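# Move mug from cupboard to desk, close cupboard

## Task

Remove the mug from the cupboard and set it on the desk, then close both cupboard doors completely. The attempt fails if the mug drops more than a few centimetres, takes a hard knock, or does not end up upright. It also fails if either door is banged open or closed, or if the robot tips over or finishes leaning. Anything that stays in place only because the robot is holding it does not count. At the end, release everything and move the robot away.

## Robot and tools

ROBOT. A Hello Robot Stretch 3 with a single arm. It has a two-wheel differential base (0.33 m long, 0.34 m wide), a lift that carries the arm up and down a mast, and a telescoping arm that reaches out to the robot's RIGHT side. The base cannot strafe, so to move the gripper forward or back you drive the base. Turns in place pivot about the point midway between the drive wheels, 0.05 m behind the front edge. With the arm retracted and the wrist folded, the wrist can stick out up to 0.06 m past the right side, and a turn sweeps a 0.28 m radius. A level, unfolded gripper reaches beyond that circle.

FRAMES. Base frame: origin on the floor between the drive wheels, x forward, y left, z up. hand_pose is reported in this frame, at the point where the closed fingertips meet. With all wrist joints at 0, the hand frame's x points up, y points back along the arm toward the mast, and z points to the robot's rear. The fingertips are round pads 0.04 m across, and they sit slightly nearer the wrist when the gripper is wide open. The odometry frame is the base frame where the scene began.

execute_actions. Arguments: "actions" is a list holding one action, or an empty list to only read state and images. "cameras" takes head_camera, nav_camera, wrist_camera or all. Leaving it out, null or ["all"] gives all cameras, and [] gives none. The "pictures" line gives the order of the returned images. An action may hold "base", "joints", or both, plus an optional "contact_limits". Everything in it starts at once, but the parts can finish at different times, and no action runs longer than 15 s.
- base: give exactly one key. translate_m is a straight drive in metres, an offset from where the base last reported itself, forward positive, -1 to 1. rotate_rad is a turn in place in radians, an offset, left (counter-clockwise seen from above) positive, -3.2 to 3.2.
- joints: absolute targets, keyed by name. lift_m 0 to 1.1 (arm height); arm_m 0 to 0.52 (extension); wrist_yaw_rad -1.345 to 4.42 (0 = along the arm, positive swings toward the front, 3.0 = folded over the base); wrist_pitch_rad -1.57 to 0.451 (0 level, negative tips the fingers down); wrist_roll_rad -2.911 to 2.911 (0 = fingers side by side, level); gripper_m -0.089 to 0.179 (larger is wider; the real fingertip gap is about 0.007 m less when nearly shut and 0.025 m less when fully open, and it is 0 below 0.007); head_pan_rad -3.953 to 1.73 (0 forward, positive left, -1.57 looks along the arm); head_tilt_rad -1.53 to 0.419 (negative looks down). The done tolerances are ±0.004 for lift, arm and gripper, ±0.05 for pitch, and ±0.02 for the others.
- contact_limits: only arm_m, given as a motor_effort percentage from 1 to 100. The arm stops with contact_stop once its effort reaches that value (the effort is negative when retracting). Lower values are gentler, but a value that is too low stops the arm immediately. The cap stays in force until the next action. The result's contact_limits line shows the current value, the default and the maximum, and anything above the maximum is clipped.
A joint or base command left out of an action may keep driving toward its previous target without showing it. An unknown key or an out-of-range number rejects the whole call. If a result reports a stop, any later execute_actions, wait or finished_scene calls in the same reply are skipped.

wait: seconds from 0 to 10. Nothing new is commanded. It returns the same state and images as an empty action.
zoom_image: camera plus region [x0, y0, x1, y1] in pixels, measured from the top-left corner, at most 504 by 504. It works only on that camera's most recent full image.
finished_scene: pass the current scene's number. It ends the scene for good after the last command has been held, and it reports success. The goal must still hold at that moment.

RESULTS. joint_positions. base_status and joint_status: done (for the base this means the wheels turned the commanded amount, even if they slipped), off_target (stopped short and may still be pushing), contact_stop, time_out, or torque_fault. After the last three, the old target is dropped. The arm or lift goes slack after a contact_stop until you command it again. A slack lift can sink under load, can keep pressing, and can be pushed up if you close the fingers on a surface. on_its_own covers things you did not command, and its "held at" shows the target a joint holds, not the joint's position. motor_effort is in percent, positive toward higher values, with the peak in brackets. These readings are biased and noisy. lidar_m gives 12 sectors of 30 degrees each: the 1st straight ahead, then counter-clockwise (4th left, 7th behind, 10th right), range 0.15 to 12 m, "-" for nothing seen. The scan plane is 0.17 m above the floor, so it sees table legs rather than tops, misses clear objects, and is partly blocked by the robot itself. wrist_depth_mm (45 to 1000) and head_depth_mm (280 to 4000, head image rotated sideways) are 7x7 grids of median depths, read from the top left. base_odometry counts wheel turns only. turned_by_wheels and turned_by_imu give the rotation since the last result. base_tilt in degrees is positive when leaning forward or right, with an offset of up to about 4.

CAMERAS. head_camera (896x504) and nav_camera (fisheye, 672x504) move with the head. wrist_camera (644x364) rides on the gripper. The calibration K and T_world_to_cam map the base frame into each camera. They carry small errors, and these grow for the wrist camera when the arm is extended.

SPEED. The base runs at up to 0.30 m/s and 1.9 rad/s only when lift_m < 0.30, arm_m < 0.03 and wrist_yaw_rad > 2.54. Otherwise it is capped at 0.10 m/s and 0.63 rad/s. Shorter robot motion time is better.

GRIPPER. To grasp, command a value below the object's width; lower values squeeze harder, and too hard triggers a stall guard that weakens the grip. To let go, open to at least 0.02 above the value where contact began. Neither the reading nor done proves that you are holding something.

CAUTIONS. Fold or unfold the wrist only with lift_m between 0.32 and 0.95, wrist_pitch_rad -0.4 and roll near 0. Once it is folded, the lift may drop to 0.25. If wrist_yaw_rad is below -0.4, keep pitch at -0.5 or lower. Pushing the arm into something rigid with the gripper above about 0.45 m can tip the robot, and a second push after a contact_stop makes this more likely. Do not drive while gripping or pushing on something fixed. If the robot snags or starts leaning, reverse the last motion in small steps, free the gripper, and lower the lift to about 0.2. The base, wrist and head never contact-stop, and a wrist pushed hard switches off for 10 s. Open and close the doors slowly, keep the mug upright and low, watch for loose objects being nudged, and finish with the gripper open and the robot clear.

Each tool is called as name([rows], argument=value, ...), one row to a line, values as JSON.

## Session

execute_actions(actions=[])

Scene clock: 0.00 s.
base_odometry: x=+0.000 y=+0.000 heading=+0.000 (m, m, rad; odometry frame)
turned_by_wheels: +0.000 (rad since the last result)
turned_by_imu: +0.000 (rad since the last result)
base_tilt: forward=+0.6 right=+2.0 (deg)
lidar_m: 1.46 1.91 2.46 2.51 1.98 1.86 2.38 2.45 1.84 2.16 1.50 1.43
head_depth_mm: 1292 1310 1328 1330 1354 1361 1377 / 1360 1377 1385 1391 1416 1427 1447 / 1419 1427 1451 1461 1478 1490 1501 / 1480 1498 1521 1541 1550 1568 1592 / 1562 1582 1595 1615 1624 1652 1691 / 1657 1676 1688 1707 1710 1744 1784 / 1746 1752 1797 1813 1828 1859 1873
base_status: not commanded
joint_positions: lift_m=+0.433 arm_m=+0.002 wrist_yaw_rad=+3.048 wrist_pitch_rad=-0.565 wrist_roll_rad=-0.005 gripper_m=+0.037 head_pan_rad=-0.012 head_tilt_rad=+0.012
joint_status: not commanded
motor_effort: left_wheel=+0 right_wheel=+1 lift_m=+44 arm_m=-1 wrist_yaw_rad=+0 wrist_pitch_rad=+7 wrist_roll_rad=+0 gripper_m=+0 head_pan_rad=+1 head_tilt_rad=+2 (%)
hand_pose: x=-0.0021 y=+0.0561 z=+0.4140 quat_wxyz=(+0.229, +0.686, +0.166, +0.671) (m; base frame)
wrist_depth_mm: - - - - - - - / - - - - - - - / - - - - - 974 956 / 943 912 - 864 819 807 772 / 784 760 738 716 715 672 672 / 658 656 629 614 - 579 570 / 575 564 - - 534 526 513
pictures: head_camera (sideways: a quarter turn clockwise sets it upright), nav_camera (sideways: a quarter turn counterclockwise sets it upright), wrist_camera
camera_calibration (this result's frames):
head_camera: T_world_to_cam=[[-0.0240459, 0.0194833, -0.999521, 1.32293], [0.0289529, 0.999404, 0.0187845, -0.0259249], [0.999292, -0.0284874, -0.0245957, -0.0162751], [0, 0, 0, 1]] pos_world=[0.0488251, -0.000329101, 1.32238]
nav_camera: T_world_to_cam=[[-0.0477755, 0.0331273, 0.998309, -1.2622], [-0.022957, -0.999222, 0.032059, 0.0159699], [0.998594, -0.0213865, 0.0484988, -0.110592], [0, 0, 0, 1]] pos_world=[0.0505009, 0.0554055, 1.26491]
wrist_camera: T_world_to_cam=[[0.993909, -0.0969999, -0.0523097, 0.0372122], [-0.102891, -0.646706, -0.755768, 0.390169], [0.0394805, 0.756547, -0.652747, 0.394546], [0, 0, 0, 1]] pos_world=[-0.0124174, -0.0425586, 0.554363]
Images, in order (width x height): head_camera 896x504, nav_camera 672x504, wrist_camera 644x364.

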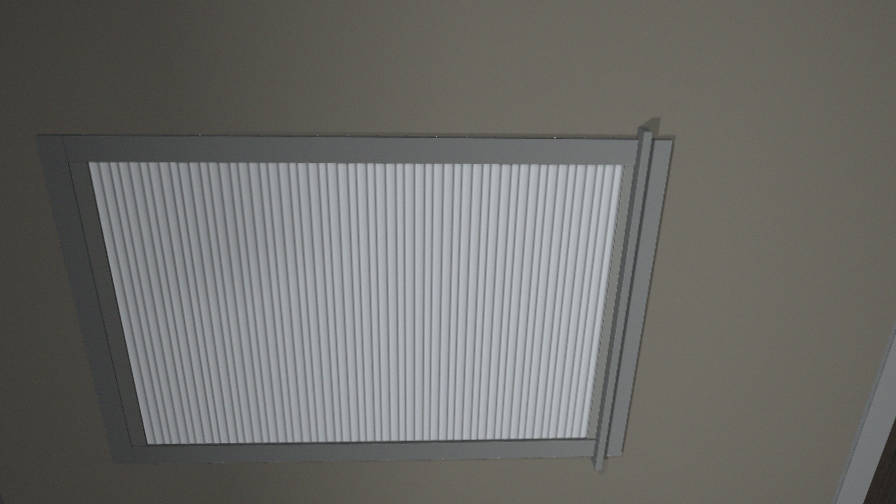

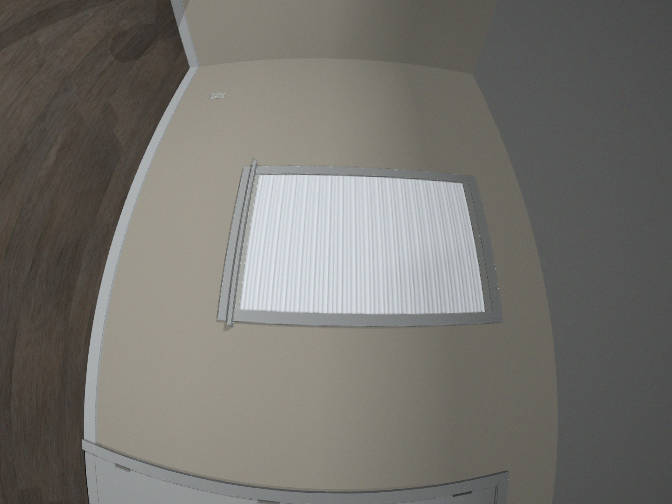

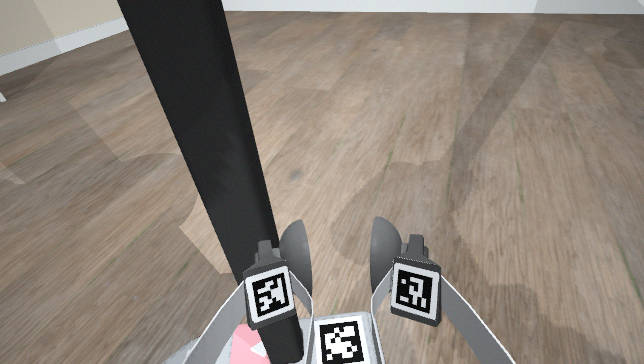

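execute_actions([
  {"joints":{"lift_m":0.28,"wrist_pitch_rad":-0.4,"head_pan_rad":-2.9,"head_tilt_rad":-0.6},"base":{"rotate_rad":-0.7}},
], cameras=["nav_camera"])

execute_actions([
  {"base":{"translate_m":-1}},
], cameras=[])

execute_actions([
  {"base":{"translate_m":-0.045},"joints":{"lift_m":0.4}},
], cameras=[])

execute_actions([
  {"base":{"rotate_rad":-1.29},"joints":{"lift_m":0.67,"wrist_yaw_rad":0,"gripper_m":0.065,"head_pan_rad":-1.57}},
], cameras=[])

execute_actions([
  {"joints":{"wrist_pitch_rad":0,"arm_m":0.25}},
])

Scene clock: 2.60 s.
base_odometry: x=+0.000 y=+0.000 heading=-0.700 (m, m, rad; odometry frame)
turned_by_wheels: -0.700 (rad since the last result)
turned_by_imu: -0.710 (rad since the last result)
base_tilt: forward=+0.5 right=+2.0 (deg)
lidar_m: 1.44 1.43 1.68 2.45 2.46 2.68 1.87 1.87 2.66 1.85 2.17 1.63
head_depth_mm: 1685 1774 2168 2131 1703 1429 1208 / 1671 1797 2039 2154 1716 1417 1210 / 1671 1789 2027 2147 1698 1420 1212 / 1669 1790 2014 2123 1699 1413 1210 / 1824 1812 2115 2139 1691 1416 1204 / 1990 2248 2474 2149 1689 1410 1203 / 2000 2252 2500 2127 1698 1415 1199
base_status: done
joint_positions: lift_m=+0.281 arm_m=+0.002 wrist_yaw_rad=+3.048 wrist_pitch_rad=-0.419 wrist_roll_rad=-0.005 gripper_m=+0.037 head_pan_rad=-2.893 head_tilt_rad=-0.593
joint_status: all done
motor_effort: left_wheel=+4(7) right_wheel=-3(9) lift_m=+27(41) arm_m=-1(2) wrist_yaw_rad=+0(1) wrist_pitch_rad=+11(11) wrist_roll_rad=+0(0) gripper_m=+0(0) head_pan_rad=-1(33) head_tilt_rad=-4(37) (%)
hand_pose: x=-0.0002 y=+0.0767 z=+0.2929 quat_wxyz=(+0.179, +0.696, +0.115, +0.686) (m; base frame)
wrist_depth_mm: - - - - - - - / - - - - - - - / - - - - - 987 924 / 911 859 - 806 758 729 717 / 671 670 - 634 622 584 572 / 558 550 525 531 - 492 477 / 472 487 - - 432 428 416
pictures: nav_camera (sideways: a quarter turn counterclockwise sets it upright)
camera_calibration (this result's frames):
nav_camera: T_world_to_cam=[[-0.503334, -0.161452, 0.848874, -1.06412], [-0.254932, 0.966408, 0.032646, 0.016647], [-0.82563, -0.199973, -0.527586, 0.65034], [0, 0, 0, 1]] pos_world=[0.0055743, -0.0578417, 1.24587]
Images, in order (width x height): nav_camera 672x504.

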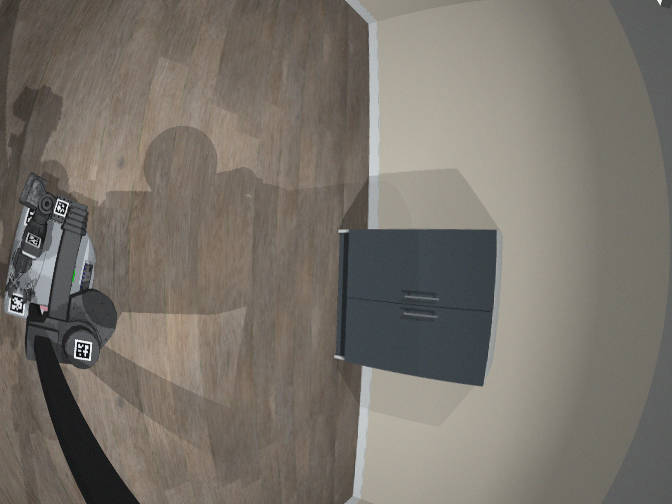

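Scene clock: 7.60 s.
base_odometry: x=-0.765 y=+0.644 heading=-0.700 (m, m, rad; odometry frame)
turned_by_wheels: +0.000 (rad since the last result)
turned_by_imu: -0.005 (rad since the last result)
base_tilt: forward=+0.6 right=+2.0 (deg)
lidar_m: 2.40 2.41 2.55 2.21 2.21 1.58 0.89 0.89 1.58 2.56 2.24 2.75
head_depth_mm: 1142 866 948 1098 1361 1426 1211 / 1140 864 947 1090 1287 1422 1208 / 1137 861 936 1086 1278 1417 1211 / 1145 862 939 1082 1280 1408 1208 / 1141 856 940 1078 1273 1410 1207 / 1131 855 934 1077 1272 1408 1205 / 1140 855 940 1077 1263 1402 1208
base_status: done
joint_positions: lift_m=+0.280 arm_m=+0.002 wrist_yaw_rad=+3.048 wrist_pitch_rad=-0.418 wrist_roll_rad=-0.005 gripper_m=+0.037 head_pan_rad=-2.893 head_tilt_rad=-0.593
joint_status: not commanded
motor_effort: left_wheel=+3(8) right_wheel=-3(10) lift_m=+27(27) arm_m=-1(0) wrist_yaw_rad=+0(1) wrist_pitch_rad=+11(11) wrist_roll_rad=+0(1) gripper_m=+0(0) head_pan_rad=-2(3) head_tilt_rad=-4(4) (%)
hand_pose: x=-0.0002 y=+0.0768 z=+0.2930 quat_wxyz=(+0.179, +0.696, +0.115, +0.686) (m; base frame)
wrist_depth_mm: - - - - - - - / - - - - - - - / - - - - - 971 941 / 892 864 - 800 757 730 710 / 702 678 - 642 627 597 581 / 552 549 526 531 - 501 484 / 466 481 - - 422 426 411
pictures: none
No camera images: the call's "cameras" was empty. Leave "cameras" out to get every camera's image.

Scene clock: 9.53 s.
base_odometry: x=-0.800 y=+0.673 heading=-0.699 (m, m, rad; odometry frame)
turned_by_wheels: +0.000 (rad since the last result)
turned_by_imu: +0.000 (rad since the last result)
base_tilt: forward=+0.5 right=+2.0 (deg)
lidar_m: 2.45 2.45 2.53 2.20 2.20 1.52 0.85 0.85 1.54 2.57 2.27 2.80
head_depth_mm: 1107 825 900 1041 1260 1420 1212 / 1103 820 900 1034 1221 1380 1214 / 1106 820 896 1034 1221 1383 1207 / 1100 814 891 1028 1213 1380 1206 / 1099 817 892 1019 1213 1379 1206 / 1096 814 887 1024 1203 1385 1199 / 1096 810 888 1021 1208 1377 1203
base_status: done
joint_positions: lift_m=+0.399 arm_m=+0.002 wrist_yaw_rad=+3.048 wrist_pitch_rad=-0.418 wrist_roll_rad=-0.005 gripper_m=+0.037 head_pan_rad=-2.893 head_tilt_rad=-0.593
joint_status: all done
motor_effort: left_wheel=+4(9) right_wheel=-3(9) lift_m=+59(62) arm_m=-1(1) wrist_yaw_rad=+1(1) wrist_pitch_rad=+11(11) wrist_roll_rad=+1(0) gripper_m=+0(0) head_pan_rad=-1(2) head_tilt_rad=-3(3) (%)
hand_pose: x=-0.0002 y=+0.0768 z=+0.4121 quat_wxyz=(+0.179, +0.696, +0.115, +0.686) (m; base frame)
wrist_depth_mm: - - - - - - - / - - - - - - - / - - - - - - - / - - - - 987 943 911 / 872 841 - 790 826 760 747 / 721 689 683 663 - 647 625 / 603 581 571 570 563 544 533
pictures: none
No camera images: the call's "cameras" was empty. Leave "cameras" out to get every camera's image.

Scene clock: 12.83 s.
base_odometry: x=-0.800 y=+0.673 heading=-1.989 (m, m, rad; odometry frame)
turned_by_wheels: -1.290 (rad since the last result)
turned_by_imu: -1.308 (rad since the last result)
base_tilt: forward=+0.6 right=+2.0 (deg)
lidar_m: 2.57 2.28 2.50 2.45 2.57 2.27 2.20 1.83 0.88 0.85 0.89 1.93
head_depth_mm: 1100 821 886 1021 1201 1386 1216 / 1097 820 885 1021 1198 1392 1205 / 1097 817 886 1018 1195 1387 1211 / 1098 812 885 1015 1202 1372 1259 / 1097 811 889 1021 1201 1380 1207 / 1096 812 887 1018 1211 1374 1202 / 1094 811 887 1025 1203 1376 1204
base_status: done
joint_positions: lift_m=+0.670 arm_m=+0.002 wrist_yaw_rad=+0.002 wrist_pitch_rad=-0.418 wrist_roll_rad=-0.005 gripper_m=+0.065 head_pan_rad=-1.577 head_tilt_rad=-0.593
joint_status: all done
motor_effort: left_wheel=+4(7) right_wheel=-4(6) lift_m=+59(58) arm_m=-1(0) wrist_yaw_rad=-2(3) wrist_pitch_rad=+11(11) wrist_roll_rad=+0(1) gripper_m=+0(86) head_pan_rad=+2(33) head_tilt_rad=-3(3) (%)
hand_pose: x=-0.0210 y=-0.3710 z=+0.6821 quat_wxyz=(+0.694, +0.148, -0.689, -0.146) (m; base frame)
wrist_depth_mm: 957 547 542 532 535 529 538 / - 599 588 588 573 563 970 / - 658 643 621 631 623 - / - 760 701 712 687 671 - / - - 779 767 760 744 - / - - 909 841 881 901 920 / 915 874 832 871 831 819 799
pictures: none
No camera images: the call's "cameras" was empty. Leave "cameras" out to get every camera's image.

Scene clock: 15.90 s.
base_odometry: x=-0.800 y=+0.673 heading=-1.989 (m, m, rad; odometry frame)
turned_by_wheels: +0.000 (rad since the last result)
turned_by_imu: +0.000 (rad since the last result)
base_tilt: forward=+0.6 right=+2.1 (deg)
lidar_m: 2.57 2.27 2.50 2.45 2.56 2.26 2.20 1.83 0.87 0.85 0.89 1.92
head_depth_mm: 1087 824 886 1019 1202 1425 1238 / 1094 818 887 1021 1176 - - / 1092 814 887 1016 1143 1355 1214 / 1095 810 886 997 - 1385 1212 / 1101 812 886 1019 1206 1378 1204 / 1096 808 884 1021 1204 1372 1196 / 1096 809 887 1020 1211 1377 1203
base_status: not commanded
joint_positions: lift_m=+0.670 arm_m=+0.250 wrist_yaw_rad=+0.002 wrist_pitch_rad=-0.021 wrist_roll_rad=-0.005 gripper_m=+0.065 head_pan_rad=-1.577 head_tilt_rad=-0.593
joint_status: all done
motor_effort: left_wheel=+3(3) right_wheel=-3(3) lift_m=+59(59) arm_m=+6(10) wrist_yaw_rad=-2(2) wrist_pitch_rad=+12(13) wrist_roll_rad=+0(0) gripper_m=+0(0) head_pan_rad=+4(4) head_tilt_rad=-3(2) (%)
hand_pose: x=-0.0210 y=-0.6502 z=+0.7787 quat_wxyz=(+0.709, +0.008, -0.705, -0.007) (m; base frame)
wrist_depth_mm: 357 351 341 337 330 324 318 / 364 358 350 343 337 327 323 / 377 368 360 352 345 338 337 / 386 377 366 359 351 347 341 / 395 385 383 367 360 359 348 / 409 397 387 378 371 364 358 / 416 406 397 387 380 376 372
pictures: head_camera (sideways: a quarter turn clockwise sets it upright), nav_camera (sideways: a quarter turn counterclockwise sets it upright), wrist_camera
camera_calibration (this result's frames):
head_camera: T_world_to_cam=[[0.0228103, 0.58835, -0.808284, 1.07294], [0.999508, -0.0308242, 0.00576978, -0.0148917], [-0.0215201, -0.808018, -0.588764, 0.724188], [0, 0, 0, 1]] pos_world=[0.00599492, -0.0465649, 1.2937]
nav_camera: T_world_to_cam=[[0.0293084, -0.528395, 0.848492, -1.06687], [-0.999463, -0.00302509, 0.0326393, 0.0211973], [-0.0146797, -0.848993, -0.5282, 0.646193], [0, 0, 0, 1]] pos_world=[0.0619403, -0.0150537, 1.24586]
wrist_camera: T_world_to_cam=[[-0.998577, -0.0263305, -0.0463655, 0.00601055], [0.0412836, 0.168527, -0.984832, 0.918539], [0.0337449, -0.985345, -0.1672, -0.343133], [0, 0, 0, 1]] pos_world=[-0.0203396, -0.492745, 0.847513]
Images, in order (width x height): head_camera 896x504, nav_camera 672x504, wrist_camera 644x364.

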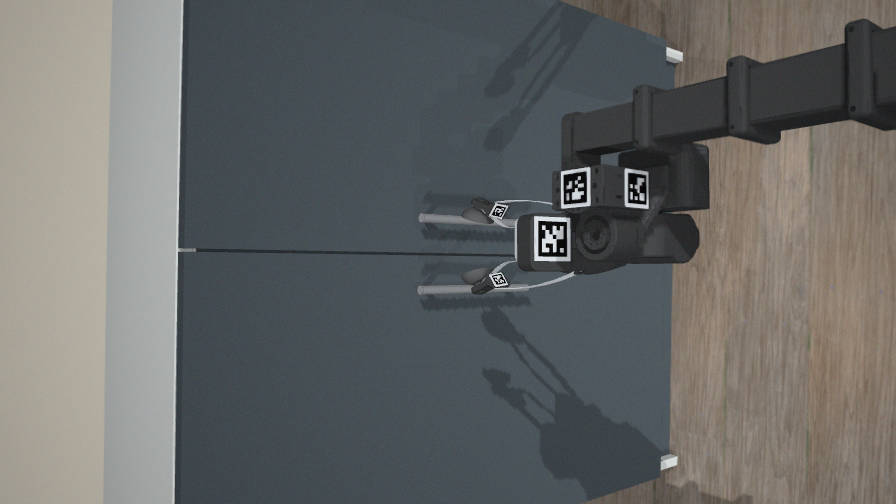

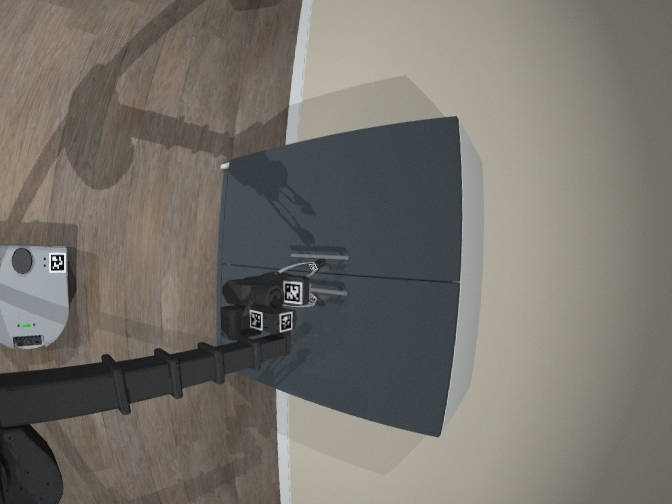

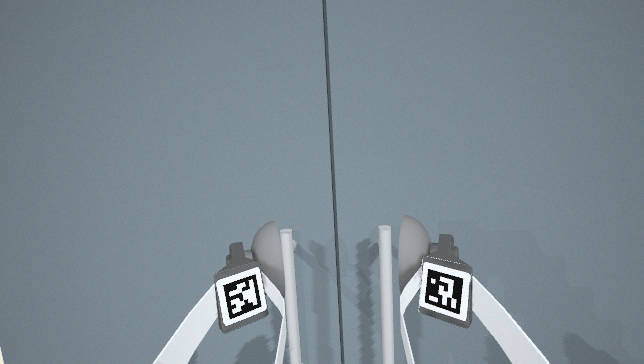

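execute_actions([
  {"base":{"rotate_rad":-0.024},"joints":{"lift_m":0.545}},
], cameras=[])

execute_actions([
  {"base":{"translate_m":0.073},"joints":{"arm_m":0.36}},
], cameras=["wrist_camera"])

execute_actions([
  {"joints":{"arm_m":0.425},"contact_limits":{"arm_m":20}},
], cameras=["wrist_camera"])

execute_actions([
  {"joints":{"gripper_m":-0.08}},
], cameras=[])

execute_actions([
  {"joints":{"arm_m":0.4}},
], cameras=["wrist_camera","head_camera"])

Scene clock: 18.07 s.
base_odometry: x=-0.800 y=+0.673 heading=-2.013 (m, m, rad; odometry frame)
turned_by_wheels: -0.024 (rad since the last result)
turned_by_imu: -0.024 (rad since the last result)
base_tilt: forward=+0.6 right=+2.1 (deg)
lidar_m: 2.57 2.28 2.51 2.45 2.54 2.28 2.20 1.87 0.88 0.85 0.88 1.88
head_depth_mm: 1103 822 890 1030 1246 1420 1212 / 1102 816 889 1025 1212 1387 1240 / 1099 811 888 1021 1209 - 1190 / 1095 809 888 1022 1175 1370 1204 / 1091 809 884 1022 1198 1372 1203 / 1090 807 883 1015 1202 1368 1204 / 1088 803 877 1014 1195 1375 1209
base_status: done
joint_positions: lift_m=+0.545 arm_m=+0.250 wrist_yaw_rad=+0.002 wrist_pitch_rad=-0.021 wrist_roll_rad=-0.005 gripper_m=+0.065 head_pan_rad=-1.577 head_tilt_rad=-0.593
joint_status: all done
motor_effort: left_wheel=+3(9) right_wheel=-3(9) lift_m=+27(55) arm_m=+5(4) wrist_yaw_rad=-1(1) wrist_pitch_rad=+12(12) wrist_roll_rad=+0(0) gripper_m=+0(0) head_pan_rad=+5(3) head_tilt_rad=-4(3) (%)
hand_pose: x=-0.0210 y=-0.6502 z=+0.6547 quat_wxyz=(+0.709, +0.008, -0.705, -0.007) (m; base frame)
wrist_depth_mm: 351 344 338 333 328 327 325 / 355 351 349 344 339 333 327 / 367 360 352 355 346 343 340 / 377 372 365 361 354 353 346 / 388 381 378 370 364 360 355 / 403 389 384 386 376 373 365 / 402 397 397 389 384 376 379
pictures: none
No camera images: the call's "cameras" was empty. Leave "cameras" out to get every camera's image.

Scene clock: 20.13 s.
base_odometry: x=-0.831 y=+0.607 heading=-2.013 (m, m, rad; odometry frame)
turned_by_wheels: +0.000 (rad since the last result)
turned_by_imu: +0.000 (rad since the last result)
base_tilt: forward=+0.6 right=+2.0 (deg)
lidar_m: 2.50 2.21 2.52 2.45 2.55 2.36 2.27 1.87 0.88 0.85 0.88 1.88
head_depth_mm: 1103 824 893 1024 1214 1391 1207 / 1100 817 889 1027 1210 1409 1240 / 1100 813 887 1023 1144 1378 1212 / 1095 810 885 1005 1141 1381 1209 / 1096 809 888 1019 1192 1386 1211 / 1097 807 882 1015 1198 1376 1201 / 1092 807 880 1017 1229 1400 1198
base_status: done
joint_positions: lift_m=+0.545 arm_m=+0.360 wrist_yaw_rad=+0.002 wrist_pitch_rad=-0.021 wrist_roll_rad=-0.005 gripper_m=+0.065 head_pan_rad=-1.577 head_tilt_rad=-0.593
joint_status: all done
motor_effort: left_wheel=+3(9) right_wheel=-3(3) lift_m=+27(27) arm_m=+5(3) wrist_yaw_rad=-1(1) wrist_pitch_rad=+12(12) wrist_roll_rad=+0(0) gripper_m=+0(0) head_pan_rad=+3(2) head_tilt_rad=-2(3) (%)
hand_pose: x=-0.0210 y=-0.7602 z=+0.6547 quat_wxyz=(+0.709, +0.008, -0.705, -0.007) (m; base frame)
wrist_depth_mm: 239 239 236 234 230 225 225 / 249 245 239 237 234 231 230 / 253 251 249 243 239 233 234 / 258 256 253 248 248 244 240 / 267 261 258 257 252 248 247 / 271 271 269 262 259 255 252 / 283 279 274 269 267 261 259
pictures: wrist_camera
camera_calibration (this result's frames):
wrist_camera: T_world_to_cam=[[-0.998581, -0.0262059, -0.0463603, -0.00257634], [0.0413065, 0.168315, -0.984867, 0.814865], [0.0336125, -0.985385, -0.166994, -0.472419], [0, 0, 0, 1]] pos_world=[-0.0203528, -0.602736, 0.723524]
Images, in order (width x height): wrist_camera 644x364.

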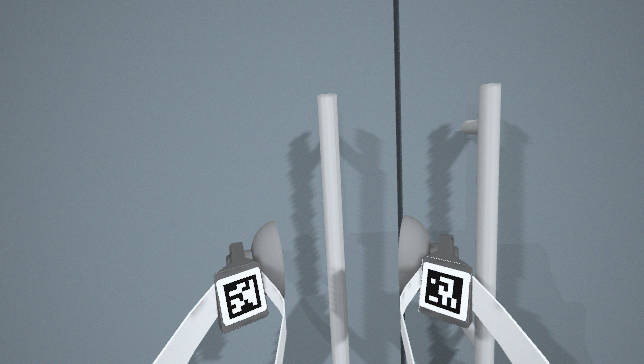

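Scene clock: 21.77 s.
base_odometry: x=-0.831 y=+0.607 heading=-2.013 (m, m, rad; odometry frame)
turned_by_wheels: +0.000 (rad since the last result)
turned_by_imu: +0.000 (rad since the last result)
base_tilt: forward=+0.5 right=+2.0 (deg)
lidar_m: 2.50 2.20 2.52 2.45 2.54 2.36 2.27 1.88 0.88 0.85 0.88 1.88
head_depth_mm: 1100 825 895 1032 1220 1386 1215 / 1097 817 893 1023 1213 1392 1240 / 1098 815 890 1023 1157 1379 1210 / 1097 810 890 998 1248 1379 1212 / 1096 809 885 1020 1205 1384 1211 / 1091 806 887 1019 1196 1363 1208 / 1088 805 879 1018 1229 1408 1202
base_status: not commanded
joint_positions: lift_m=+0.545 arm_m=+0.425 wrist_yaw_rad=+0.002 wrist_pitch_rad=-0.021 wrist_roll_rad=-0.005 gripper_m=+0.065 head_pan_rad=-1.577 head_tilt_rad=-0.593
joint_status: all done
motor_effort: left_wheel=+4(3) right_wheel=-4(4) lift_m=+27(28) arm_m=+6(8) wrist_yaw_rad=-2(1) wrist_pitch_rad=+12(12) wrist_roll_rad=+0(0) gripper_m=+0(0) head_pan_rad=+4(5) head_tilt_rad=-3(3) (%)
contact_limits: arm_m 20 (drawing in: default 27, maximum 43; extending or still: default 35, maximum 58)
hand_pose: x=-0.0210 y=-0.8252 z=+0.6547 quat_wxyz=(+0.709, +0.008, -0.705, -0.007) (m; base frame)
wrist_depth_mm: 179 177 174 171 170 167 166 / 182 180 178 175 173 170 168 / 186 184 183 178 177 175 172 / 192 188 186 184 182 179 176 / 196 194 191 188 185 184 181 / 202 199 198 192 191 187 185 / 208 205 204 199 198 195 190
pictures: wrist_camera
camera_calibration (this result's frames):
wrist_camera: T_world_to_cam=[[-0.998581, -0.0262057, -0.0463604, -0.00427973], [0.0413067, 0.168315, -0.984867, 0.825807], [0.0336123, -0.985385, -0.166993, -0.536477], [0, 0, 0, 1]] pos_world=[-0.0203528, -0.667743, 0.723524]
Images, in order (width x height): wrist_camera 644x364.

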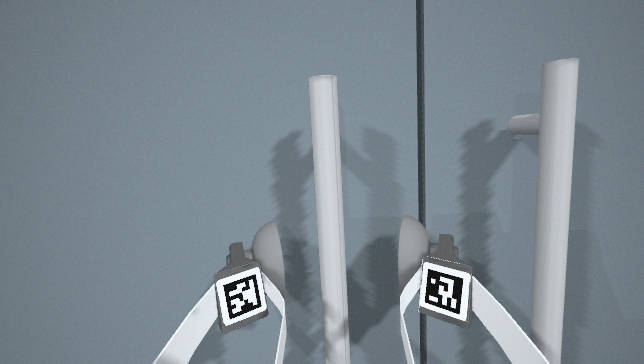

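Scene clock: 23.70 s.
base_odometry: x=-0.831 y=+0.607 heading=-2.013 (m, m, rad; odometry frame)
turned_by_wheels: +0.000 (rad since the last result)
turned_by_imu: +0.000 (rad since the last result)
base_tilt: forward=+0.6 right=+2.1 (deg)
lidar_m: 2.50 2.21 2.52 2.45 2.54 2.36 2.27 1.86 0.88 0.85 0.88 1.88
head_depth_mm: 1100 823 892 1028 1214 1383 1210 / 1099 816 890 1027 1210 1381 1236 / 1097 808 888 1021 1144 1386 1212 / 1094 810 885 1001 1255 1377 1207 / 1091 807 884 1020 1204 1375 1210 / 1089 807 885 1016 1200 1369 1200 / 1088 804 883 1017 1224 1401 1201
base_status: not commanded
joint_positions: lift_m=+0.545 arm_m=+0.425 wrist_yaw_rad=+0.007 wrist_pitch_rad=-0.021 wrist_roll_rad=-0.005 gripper_m=-0.078 head_pan_rad=-1.577 head_tilt_rad=-0.593
joint_status: all done
motor_effort: left_wheel=+6(5) right_wheel=-9(9) lift_m=+27(27) arm_m=+2(5) wrist_yaw_rad=-8(7) wrist_pitch_rad=+12(12) wrist_roll_rad=+0(1) gripper_m=-34(99) head_pan_rad=+4(3) head_tilt_rad=-3(3) (%)
hand_pose: x=-0.0196 y=-0.8255 z=+0.6548 quat_wxyz=(+0.709, +0.010, -0.705, -0.005) (m; base frame)
wrist_depth_mm: 178 176 173 171 168 165 164 / 182 180 178 175 172 169 167 / 187 184 182 180 177 175 171 / 192 188 185 182 181 178 175 / 197 195 191 186 186 183 178 / 203 200 196 - 191 187 183 / 208 205 203 198 195 191 188
pictures: none
No camera images: the call's "cameras" was empty. Leave "cameras" out to get every camera's image.

Scene clock: 24.83 s.
base_odometry: x=-0.831 y=+0.607 heading=-2.013 (m, m, rad; odometry frame)
turned_by_wheels: +0.000 (rad since the last result)
turned_by_imu: +0.000 (rad since the last result)
base_tilt: forward=+0.6 right=+2.1 (deg)
lidar_m: 2.50 2.20 2.52 2.45 2.54 2.35 2.27 1.88 0.88 0.82 0.87 1.88
head_depth_mm: 1103 824 891 1029 1215 1385 1216 / 1099 817 889 1028 1208 1410 1234 / 1096 810 885 1024 - 1385 1213 / 1090 797 857 970 1196 1344 1213 / 1096 802 862 995 1177 1347 1207 / 1090 800 869 999 1186 1357 1202 / 1092 795 870 1006 1236 1403 1203
base_status: not commanded
joint_positions: lift_m=+0.545 arm_m=+0.401 wrist_yaw_rad=+0.014 wrist_pitch_rad=-0.021 wrist_roll_rad=-0.005 gripper_m=-0.074 head_pan_rad=-1.577 head_tilt_rad=-0.593
joint_status: all done
on_its_own: gripper_m is held at -0.073, not at your -0.080, by its stall guard, which is still easing; wrist_yaw_rad is at rest, and its effort (-14) is outside its rest range (-12 to +12)
motor_effort: left_wheel=+8(8) right_wheel=-12(12) lift_m=+28(27) arm_m=-7(10) wrist_yaw_rad=-14(15) wrist_pitch_rad=+12(13) wrist_roll_rad=+1(1) gripper_m=-12(34) head_pan_rad=+3(4) head_tilt_rad=-4(3) (%)
hand_pose: x=-0.0179 y=-0.8011 z=+0.6548 quat_wxyz=(+0.709, +0.013, -0.705, -0.003) (m; base frame)
wrist_depth_mm: 189 183 175 170 167 188 186 / 193 187 180 174 173 192 188 / 199 192 185 178 176 196 193 / 204 198 189 181 180 201 198 / 210 203 196 183 185 206 203 / 218 210 203 - 214 211 208 / 224 216 206 196 193 216 212
pictures: head_camera (sideways: a quarter turn clockwise sets it upright), wrist_camera
camera_calibration (this result's frames):
head_camera: T_world_to_cam=[[0.0228104, 0.58835, -0.808284, 1.07294], [0.999508, -0.0308245, 0.00576979, -0.0148917], [-0.0215203, -0.808018, -0.588764, 0.724188], [0, 0, 0, 1]] pos_world=[0.00599491, -0.0465649, 1.2937]
wrist_camera: T_world_to_cam=[[-0.998176, -0.0386589, -0.0463597, -0.0104349], [0.0392121, 0.168629, -0.984899, 0.821903], [0.0458927, -0.984921, -0.166806, -0.512409], [0, 0, 0, 1]] pos_world=[-0.0191286, -0.643682, 0.723536]
Images, in order (width x height): head_camera 896x504, wrist_camera 644x364.

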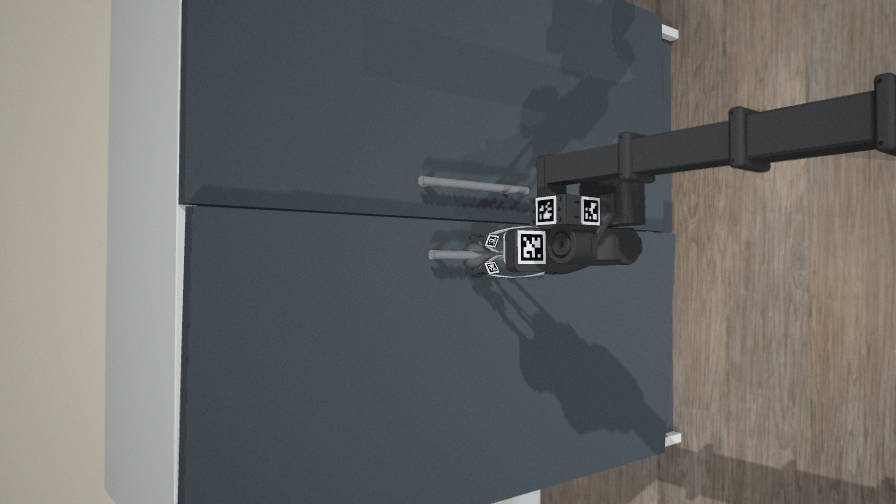

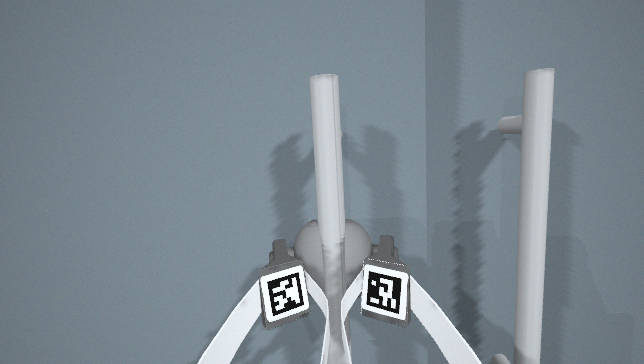

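execute_actions([
  {"base":{"translate_m":0.033},"joints":{"arm_m":0.345,"wrist_yaw_rad":-0.05,"gripper_m":-0.05}},
], cameras=[])

execute_actions([
  {"base":{"translate_m":0.044},"joints":{"arm_m":0.287,"wrist_yaw_rad":-0.12}},
], cameras=[])

execute_actions([
  {"base":{"translate_m":0.054},"joints":{"arm_m":0.23,"wrist_yaw_rad":-0.2}},
], cameras=[])

execute_actions([
  {"base":{"translate_m":0.068},"joints":{"arm_m":0.186,"wrist_yaw_rad":-0.3}},
], cameras=[])

execute_actions([
  {"base":{"translate_m":0.055},"joints":{"arm_m":0.141}},
], cameras=[])

execute_actions([
  {"base":{"translate_m":0.05},"joints":{"arm_m":0.114}},
], cameras=[])

execute_actions([
  {"base":{"translate_m":0.05},"joints":{"arm_m":0.095}},
], cameras=["wrist_camera"])

execute_actions([
  {"joints":{"gripper_m":0.03}},
], cameras=[])

execute_actions([
  {"base":{"translate_m":0.01},"joints":{"arm_m":0}},
], cameras=["wrist_camera"])

execute_actions([
  {"base":{"translate_m":-0.464},"joints":{"wrist_yaw_rad":0.8,"head_pan_rad":-1.4}},
])

Scene clock: 26.87 s.
base_odometry: x=-0.845 y=+0.577 heading=-2.012 (m, m, rad; odometry frame)
turned_by_wheels: +0.000 (rad since the last result)
turned_by_imu: +0.000 (rad since the last result)
base_tilt: forward=+0.6 right=+2.1 (deg)
lidar_m: 2.46 2.17 2.51 2.45 2.55 2.39 2.30 1.87 0.88 0.77 0.86 1.88
head_depth_mm: 1099 826 891 1031 1216 1390 1206 / 1098 819 892 1025 1216 1382 1226 / 1095 812 858 1004 1147 1360 1215 / 1097 807 803 913 1075 1349 1211 / 1094 768 822 946 1123 1349 1208 / 1094 778 843 974 1155 1348 1204 / 1091 793 863 1000 1560 1405 1201
base_status: done
joint_positions: lift_m=+0.545 arm_m=+0.345 wrist_yaw_rad=-0.051 wrist_pitch_rad=-0.021 wrist_roll_rad=-0.005 gripper_m=-0.049 head_pan_rad=-1.577 head_tilt_rad=-0.593
joint_status: all done
motor_effort: left_wheel=+3(16) right_wheel=-4(16) lift_m=+28(28) arm_m=-6(8) wrist_yaw_rad=+0(33) wrist_pitch_rad=+13(13) wrist_roll_rad=+0(0) gripper_m=-22(63) head_pan_rad=+3(3) head_tilt_rad=-3(3) (%)
hand_pose: x=-0.0345 y=-0.7458 z=+0.6546 quat_wxyz=(+0.709, -0.010, -0.705, -0.026) (m; base frame)
wrist_depth_mm: 203 192 180 172 165 247 246 / 208 198 185 174 167 252 252 / 213 203 190 177 172 257 259 / 221 210 196 183 179 262 264 / 228 214 202 182 181 271 272 / 237 221 209 154 275 280 278 / 244 230 215 201 191 285 286
pictures: none
No camera images: the call's "cameras" was empty. Leave "cameras" out to get every camera's image.

Scene clock: 28.43 s.
base_odometry: x=-0.864 y=+0.537 heading=-2.012 (m, m, rad; odometry frame)
turned_by_wheels: +0.000 (rad since the last result)
turned_by_imu: +0.000 (rad since the last result)
base_tilt: forward=+0.6 right=+2.0 (deg)
lidar_m: 2.42 2.14 2.52 2.45 2.55 2.43 2.35 1.88 0.88 0.70 0.85 1.88
head_depth_mm: 1100 828 894 1029 1222 1389 1206 / 1099 816 894 1021 1213 1381 1223 / 1105 812 729 864 1155 - 1205 / 1095 810 749 856 990 1323 1213 / 1094 805 781 906 1081 1312 1207 / 1092 773 822 958 1145 1369 1209 / 1109 791 859 1088 1641 1406 1198
base_status: done
joint_positions: lift_m=+0.545 arm_m=+0.287 wrist_yaw_rad=-0.126 wrist_pitch_rad=-0.022 wrist_roll_rad=-0.005 gripper_m=-0.049 head_pan_rad=-1.577 head_tilt_rad=-0.593
joint_status: all done
motor_effort: left_wheel=+2(14) right_wheel=-1(13) lift_m=+28(28) arm_m=-7(11) wrist_yaw_rad=+6(27) wrist_pitch_rad=+13(13) wrist_roll_rad=+0(0) gripper_m=-23(25) head_pan_rad=+3(4) head_tilt_rad=-3(4) (%)
hand_pose: x=-0.0535 y=-0.6861 z=+0.6545 quat_wxyz=(+0.707, -0.036, -0.704, -0.053) (m; base frame)
wrist_depth_mm: 220 205 187 172 161 317 325 / 228 212 193 174 165 329 330 / 235 217 197 175 169 330 340 / 246 225 205 186 173 339 348 / 255 233 211 167 177 346 360 / 264 240 218 152 179 358 364 / 275 248 224 203 188 369 379
pictures: none
No camera images: the call's "cameras" was empty. Leave "cameras" out to get every camera's image.

Scene clock: 30.27 s.
base_odometry: x=-0.887 y=+0.488 heading=-2.012 (m, m, rad; odometry frame)
turned_by_wheels: +0.000 (rad since the last result)
turned_by_imu: +0.000 (rad since the last result)
base_tilt: forward=+0.5 right=+2.0 (deg)
lidar_m: 2.37 2.09 2.51 2.45 2.54 2.49 2.40 1.87 0.88 0.64 0.86 1.88
head_depth_mm: 1097 823 892 1032 1218 1390 1214 / 1098 828 873 1025 1211 1390 1248 / 1101 883 665 754 896 - 1186 / 1095 809 709 815 956 1209 1205 / 1093 802 761 887 1059 1319 1206 / 1097 781 820 967 1190 1373 1198 / 1109 863 1350 1608 1689 1404 1203
base_status: done
joint_positions: lift_m=+0.545 arm_m=+0.231 wrist_yaw_rad=-0.199 wrist_pitch_rad=-0.023 wrist_roll_rad=-0.005 gripper_m=-0.049 head_pan_rad=-1.577 head_tilt_rad=-0.593
joint_status: all done
motor_effort: left_wheel=+4(14) right_wheel=-5(14) lift_m=+28(28) arm_m=-7(11) wrist_yaw_rad=-1(31) wrist_pitch_rad=+13(13) wrist_roll_rad=+0(0) gripper_m=-23(25) head_pan_rad=+3(3) head_tilt_rad=-3(3) (%)
hand_pose: x=-0.0721 y=-0.6260 z=+0.6543 quat_wxyz=(+0.705, -0.062, -0.702, -0.079) (m; base frame)
wrist_depth_mm: 252 220 195 174 160 392 410 / 261 229 201 175 164 405 422 / 273 237 207 177 167 416 429 / 286 245 214 181 172 429 447 / 297 257 221 169 174 436 461 / 312 264 232 154 176 448 472 / 326 279 240 207 186 458 487
pictures: none
No camera images: the call's "cameras" was empty. Leave "cameras" out to get every camera's image.

Scene clock: 31.90 s.
base_odometry: x=-0.916 y=+0.427 heading=-2.012 (m, m, rad; odometry frame)
turned_by_wheels: +0.000 (rad since the last result)
turned_by_imu: +0.000 (rad since the last result)
base_tilt: forward=+0.5 right=+2.0 (deg)
lidar_m: 2.29 2.03 2.52 2.45 2.54 2.57 2.47 1.88 0.59 0.59 1.37 1.88
head_depth_mm: 1107 830 896 1029 1215 1393 1211 / 1104 971 595 694 1182 1410 1225 / 1097 887 637 721 818 934 1150 / 1095 809 701 801 941 1149 1184 / 1099 801 774 900 1079 1319 1202 / 1110 795 868 1551 1646 1409 1204 / 1107 1228 1394 1620 1685 1421 1200
base_status: done
joint_positions: lift_m=+0.545 arm_m=+0.187 wrist_yaw_rad=-0.297 wrist_pitch_rad=-0.023 wrist_roll_rad=-0.005 gripper_m=-0.049 head_pan_rad=-1.577 head_tilt_rad=-0.593
joint_status: all done
motor_effort: left_wheel=+3(18) right_wheel=-3(20) lift_m=+28(28) arm_m=-6(13) wrist_yaw_rad=-4(50) wrist_pitch_rad=+14(14) wrist_roll_rad=+0(0) gripper_m=-23(27) head_pan_rad=+3(3) head_tilt_rad=-4(2) (%)
hand_pose: x=-0.0962 y=-0.5759 z=+0.6541 quat_wxyz=(+0.700, -0.096, -0.699, -0.113) (m; base frame)
wrist_depth_mm: 280 238 202 176 157 480 523 / 290 246 208 177 160 489 543 / 307 256 215 177 164 501 544 / 322 264 223 184 170 514 567 / 341 276 231 168 174 534 574 / 358 287 243 155 174 549 607 / 378 303 250 211 185 567 630
pictures: none
No camera images: the call's "cameras" was empty. Leave "cameras" out to get every camera's image.

Scene clock: 33.70 s.
base_odometry: x=-0.939 y=+0.377 heading=-2.012 (m, m, rad; odometry frame)
turned_by_wheels: +0.000 (rad since the last result)
turned_by_imu: +0.000 (rad since the last result)
base_tilt: forward=+0.6 right=+2.1 (deg)
lidar_m: 2.24 1.97 2.52 2.44 2.55 2.61 2.52 1.87 0.53 0.54 1.37 1.88
head_depth_mm: 1102 900 924 1030 1217 1384 1207 / 1101 977 555 615 774 1389 1240 / 1099 968 610 685 772 892 - / 1097 811 693 795 926 1150 1205 / 1098 800 803 939 1137 1353 1208 / 1109 1211 1399 1617 1702 1415 1207 / 1104 1244 1414 1607 1677 1412 1203
base_status: done
joint_positions: lift_m=+0.545 arm_m=+0.141 wrist_yaw_rad=-0.298 wrist_pitch_rad=-0.024 wrist_roll_rad=-0.005 gripper_m=-0.049 head_pan_rad=-1.577 head_tilt_rad=-0.593
joint_status: all done
motor_effort: left_wheel=+3(9) right_wheel=-2(6) lift_m=+28(28) arm_m=-6(9) wrist_yaw_rad=-3(3) wrist_pitch_rad=+14(14) wrist_roll_rad=+0(0) gripper_m=-22(23) head_pan_rad=+3(4) head_tilt_rad=-3(3) (%)
hand_pose: x=-0.0965 y=-0.5308 z=+0.6540 quat_wxyz=(+0.700, -0.096, -0.698, -0.114) (m; base frame)
wrist_depth_mm: 752 290 223 182 152 527 581 / 766 306 230 180 157 549 599 / 756 320 238 179 160 556 612 / 786 340 248 187 164 582 633 / 801 357 261 170 167 579 645 / 820 381 278 157 164 609 653 / 854 404 292 220 184 631 688
pictures: none
No camera images: the call's "cameras" was empty. Leave "cameras" out to get every camera's image.

Scene clock: 35.27 s.
base_odometry: x=-0.961 y=+0.332 heading=-2.012 (m, m, rad; odometry frame)
turned_by_wheels: +0.000 (rad since the last result)
turned_by_imu: +0.000 (rad since the last result)
base_tilt: forward=+0.5 right=+2.1 (deg)
lidar_m: 2.19 1.93 2.52 2.44 2.54 2.68 2.58 1.87 0.50 0.52 1.37 1.87
head_depth_mm: 1097 986 1216 1051 1224 1387 1218 / 1110 978 547 578 676 1354 1262 / 1095 964 605 676 755 868 - / 1098 813 713 815 955 1167 1232 / 1106 872 891 1521 1604 1374 1210 / 1112 1242 1408 1612 1696 1406 1201 / 1110 1235 1398 1618 1695 1410 1197
base_status: done
joint_positions: lift_m=+0.545 arm_m=+0.114 wrist_yaw_rad=-0.305 wrist_pitch_rad=-0.024 wrist_roll_rad=-0.005 gripper_m=-0.049 head_pan_rad=-1.577 head_tilt_rad=-0.593
joint_status: all done
motor_effort: left_wheel=+1(8) right_wheel=+0(7) lift_m=+28(29) arm_m=-6(10) wrist_yaw_rad=+5(11) wrist_pitch_rad=+14(14) wrist_roll_rad=+0(0) gripper_m=-22(24) head_pan_rad=+4(3) head_tilt_rad=-3(4) (%)
hand_pose: x=-0.0981 y=-0.5032 z=+0.6539 quat_wxyz=(+0.700, -0.098, -0.698, -0.116) (m; base frame)
wrist_depth_mm: 766 363 248 187 150 560 618 / 786 384 258 185 154 583 627 / 807 412 266 183 158 592 665 / 829 445 285 206 162 600 678 / 841 842 294 187 163 633 690 / 855 890 322 - 159 651 703 / 861 918 342 231 181 688 733
pictures: none
No camera images: the call's "cameras" was empty. Leave "cameras" out to get every camera's image.

Scene clock: 36.90 s.
base_odometry: x=-0.982 y=+0.287 heading=-2.012 (m, m, rad; odometry frame)
turned_by_wheels: +0.000 (rad since the last result)
turned_by_imu: +0.000 (rad since the last result)
base_tilt: forward=+0.6 right=+2.1 (deg)
lidar_m: 2.14 1.89 2.51 2.43 2.55 2.73 2.62 1.20 0.48 0.51 1.37 1.88
head_depth_mm: 1102 988 1271 1066 1257 1390 1216 / 1099 979 546 565 640 1315 1241 / 1095 885 616 686 768 854 - / 1101 808 767 875 1013 1236 1218 / 1109 1223 1403 1623 1709 1408 1205 / 1108 1248 1404 1623 1693 1413 1209 / 1106 1238 1412 1616 1692 1409 1201
base_status: done
joint_positions: lift_m=+0.545 arm_m=+0.095 wrist_yaw_rad=-0.312 wrist_pitch_rad=-0.025 wrist_roll_rad=-0.005 gripper_m=-0.049 head_pan_rad=-1.577 head_tilt_rad=-0.593
joint_status: all done
motor_effort: left_wheel=-1(8) right_wheel=+2(4) lift_m=+28(28) arm_m=-4(9) wrist_yaw_rad=+11(12) wrist_pitch_rad=+15(14) wrist_roll_rad=+0(0) gripper_m=-22(23) head_pan_rad=+3(4) head_tilt_rad=-2(4) (%)
hand_pose: x=-0.0999 y=-0.4835 z=+0.6538 quat_wxyz=(+0.699, -0.101, -0.698, -0.119) (m; base frame)
wrist_depth_mm: 792 829 282 194 148 593 649 / 800 846 295 199 152 605 663 / 823 887 310 208 157 620 680 / 824 857 329 215 160 632 692 / 854 880 349 219 161 649 734 / 856 904 386 - 156 674 749 / 897 942 422 239 180 692 760
pictures: wrist_camera
camera_calibration (this result's frames):
wrist_camera: T_world_to_cam=[[-0.957941, 0.28318, -0.046454, 0.0796166], [0.0923268, 0.150865, -0.984233, 0.76683], [-0.271707, -0.947127, -0.170665, -0.206897], [0, 0, 0, 1]] pos_world=[-0.0507465, -0.334191, 0.723128]
Images, in order (width x height): wrist_camera 644x364.

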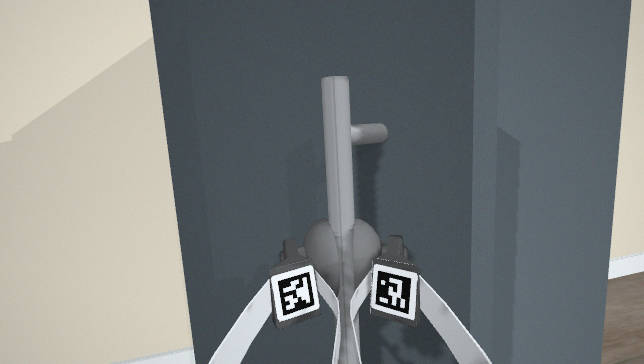

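Scene clock: 38.20 s.
base_odometry: x=-0.982 y=+0.287 heading=-2.012 (m, m, rad; odometry frame)
turned_by_wheels: +0.000 (rad since the last result)
turned_by_imu: +0.000 (rad since the last result)
base_tilt: forward=+0.6 right=+2.0 (deg)
lidar_m: 2.14 1.89 2.52 2.43 2.54 2.73 2.62 1.21 0.47 0.51 1.37 1.88
head_depth_mm: 1104 984 1275 1073 1265 1384 1212 / 1102 978 546 566 640 1328 1240 / 1100 884 617 688 769 844 - / 1100 806 767 874 1019 1218 1219 / 1113 1221 1414 1620 1689 1406 1210 / 1112 1246 1401 1622 1693 1412 1204 / 1106 1236 1407 1623 1687 1413 1199
base_status: not commanded
joint_positions: lift_m=+0.545 arm_m=+0.095 wrist_yaw_rad=-0.303 wrist_pitch_rad=-0.022 wrist_roll_rad=-0.005 gripper_m=+0.030 head_pan_rad=-1.577 head_tilt_rad=-0.593
joint_status: all done
motor_effort: left_wheel=+0(1) right_wheel=-1(1) lift_m=+28(28) arm_m=-5(5) wrist_yaw_rad=+3(12) wrist_pitch_rad=+13(15) wrist_roll_rad=+0(0) gripper_m=+0(89) head_pan_rad=+3(4) head_tilt_rad=-3(3) (%)
hand_pose: x=-0.0977 y=-0.4842 z=+0.6543 quat_wxyz=(+0.700, -0.098, -0.698, -0.115) (m; base frame)
wrist_depth_mm: 787 846 288 199 151 143 647 / 824 826 302 205 155 604 647 / 830 839 319 213 159 618 678 / 850 867 337 221 163 643 702 / 869 893 361 218 161 641 710 / 851 922 421 221 - 663 730 / 891 931 393 245 179 699 773
pictures: none
No camera images: the call's "cameras" was empty. Leave "cameras" out to get every camera's image.

Scene clock: 40.13 s.
base_odometry: x=-0.986 y=+0.278 heading=-2.012 (m, m, rad; odometry frame)
turned_by_wheels: +0.000 (rad since the last result)
turned_by_imu: +0.000 (rad since the last result)
base_tilt: forward=+0.6 right=+2.0 (deg)
lidar_m: 2.14 1.88 2.52 2.43 2.54 2.73 2.64 1.21 0.48 0.53 1.37 1.88
head_depth_mm: 1099 987 1280 544 1251 1390 1215 / 1099 975 556 582 650 795 1214 / 1099 884 636 708 795 902 1046 / 1096 805 787 898 1049 1256 1211 / 1109 1242 1413 1621 1698 1417 1201 / 1115 1243 1391 1611 1703 1407 1207 / 1108 1240 1398 1617 1700 1405 1201
base_status: done
joint_positions: lift_m=+0.545 arm_m=+0.002 wrist_yaw_rad=-0.302 wrist_pitch_rad=-0.022 wrist_roll_rad=-0.005 gripper_m=+0.030 head_pan_rad=-1.577 head_tilt_rad=-0.593
joint_status: all done
joint sent to its limit — the command would take arm_m past its lower limit, so that joint was sent only as far as its limit.
motor_effort: left_wheel=+2(8) right_wheel=-3(4) lift_m=+28(28) arm_m=-6(7) wrist_yaw_rad=+2(3) wrist_pitch_rad=+13(13) wrist_roll_rad=+0(0) gripper_m=+0(0) head_pan_rad=+3(2) head_tilt_rad=-3(2) (%)
hand_pose: x=-0.0975 y=-0.3911 z=+0.6545 quat_wxyz=(+0.700, -0.098, -0.698, -0.115) (m; base frame)
wrist_depth_mm: 887 911 391 270 232 684 - / 887 943 407 279 236 706 - / 889 941 424 261 241 728 - / 901 962 461 285 250 733 - / 924 991 487 279 727 774 - / 929 - 573 279 - 795 - / 942 - 527 304 269 827 -
pictures: wrist_camera
camera_calibration (this result's frames):
wrist_camera: T_world_to_cam=[[-0.96074, 0.273546, -0.0463788, 0.0516824], [0.0899497, 0.148959, -0.984744, 0.75278], [-0.262464, -0.950255, -0.167716, -0.120858], [0, 0, 0, 1]] pos_world=[-0.0497799, -0.241117, 0.723422]
Images, in order (width x height): wrist_camera 644x364.

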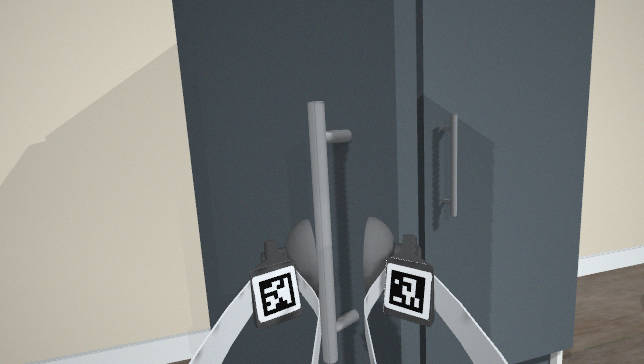

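Scene clock: 45.83 s.
base_odometry: x=-0.788 y=+0.697 heading=-2.011 (m, m, rad; odometry frame)
turned_by_wheels: +0.000 (rad since the last result)
turned_by_imu: -0.002 (rad since the last result)
base_tilt: forward=+0.6 right=+2.0 (deg)
lidar_m: 2.59 2.30 2.52 2.45 2.54 2.25 2.18 1.87 0.88 0.85 0.54 1.88
head_depth_mm: 1073 790 848 971 1127 1317 1210 / 1086 808 865 987 1157 1348 1211 / 1095 835 925 1026 1210 1364 1208 / 1108 1244 1256 1359 1456 1399 1206 / 1127 1258 1256 1389 1496 1407 1208 / 1144 1133 1192 1321 1424 1344 1157 / 1168 936 1007 830 743 1346 1196
base_status: done
joint_positions: lift_m=+0.545 arm_m=+0.002 wrist_yaw_rad=+0.797 wrist_pitch_rad=-0.022 wrist_roll_rad=-0.005 gripper_m=+0.030 head_pan_rad=-1.407 head_tilt_rad=-0.593
joint_status: all done
motor_effort: left_wheel=+3(4) right_wheel=-3(6) lift_m=+28(29) arm_m=-6(6) wrist_yaw_rad=+2(3) wrist_pitch_rad=+13(13) wrist_roll_rad=+0(0) gripper_m=+0(0) head_pan_rad=+3(17) head_tilt_rad=-3(3) (%)
hand_pose: x=+0.1615 y=-0.3257 z=+0.6545 quat_wxyz=(+0.657, +0.281, -0.647, +0.268) (m; base frame)
wrist_depth_mm: - - - 376 712 865 769 / - - - - 737 932 785 / - - - 397 716 950 791 / - - - 400 763 963 852 / - - - 377 790 881 799 / - - - 378 - 975 599 / - - - - 842 865 814
pictures: head_camera (sideways: a quarter turn clockwise sets it upright), nav_camera (sideways: a quarter turn counterclockwise sets it upright), wrist_camera
camera_calibration (this result's frames):
head_camera: T_world_to_cam=[[-0.0769424, 0.583743, -0.808284, 1.07355], [0.990342, 0.138525, 0.00576979, -0.0148358], [0.115335, -0.800034, -0.588764, 0.723353], [0, 0, 0, 1]] pos_world=[0.0138654, -0.045913, 1.2937]
nav_camera: T_world_to_cam=[[0.11818, -0.515843, 0.848492, -1.06742], [-0.984577, -0.17188, 0.0326393, 0.0211065], [0.129002, -0.839264, -0.5282, 0.645316], [0, 0, 0, 1]] pos_world=[0.0636811, -0.00540086, 1.24586]
wrist_camera: T_world_to_cam=[[-0.680227, -0.731533, -0.0463784, -0.0900783], [-0.0918108, 0.147803, -0.984746, 0.748722], [0.727229, -0.665592, -0.167703, -0.0578405], [0, 0, 0, 1]] pos_world=[0.0495305, -0.215057, 0.723424]
Images, in order (width x height): head_camera 896x504, nav_camera 672x504, wrist_camera 644x364.

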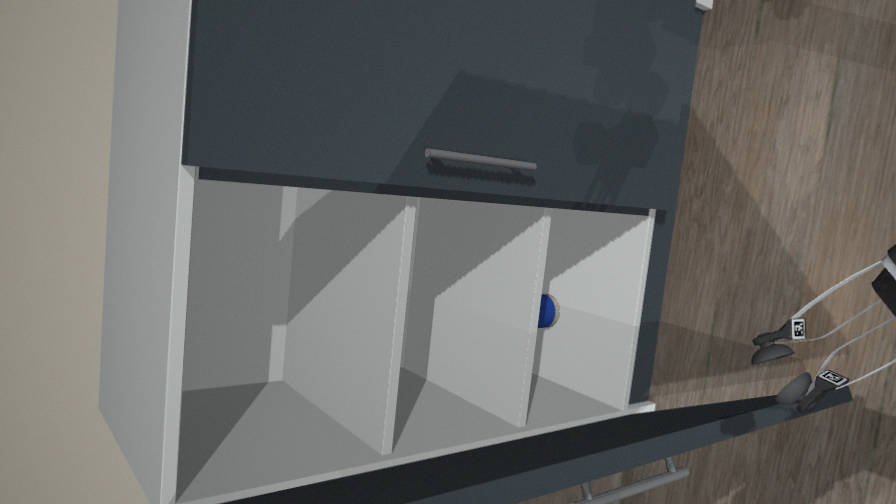

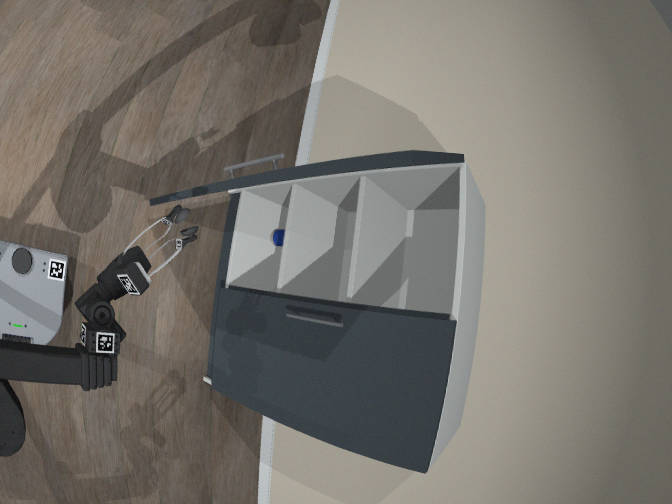

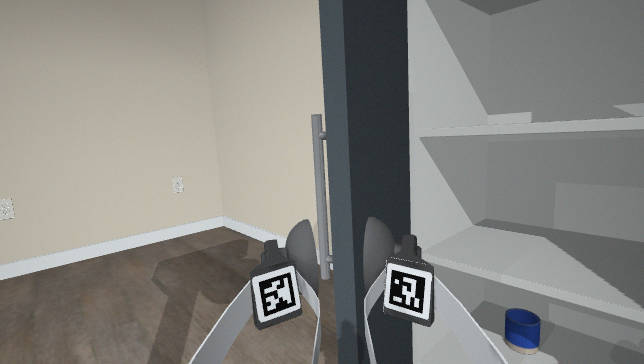

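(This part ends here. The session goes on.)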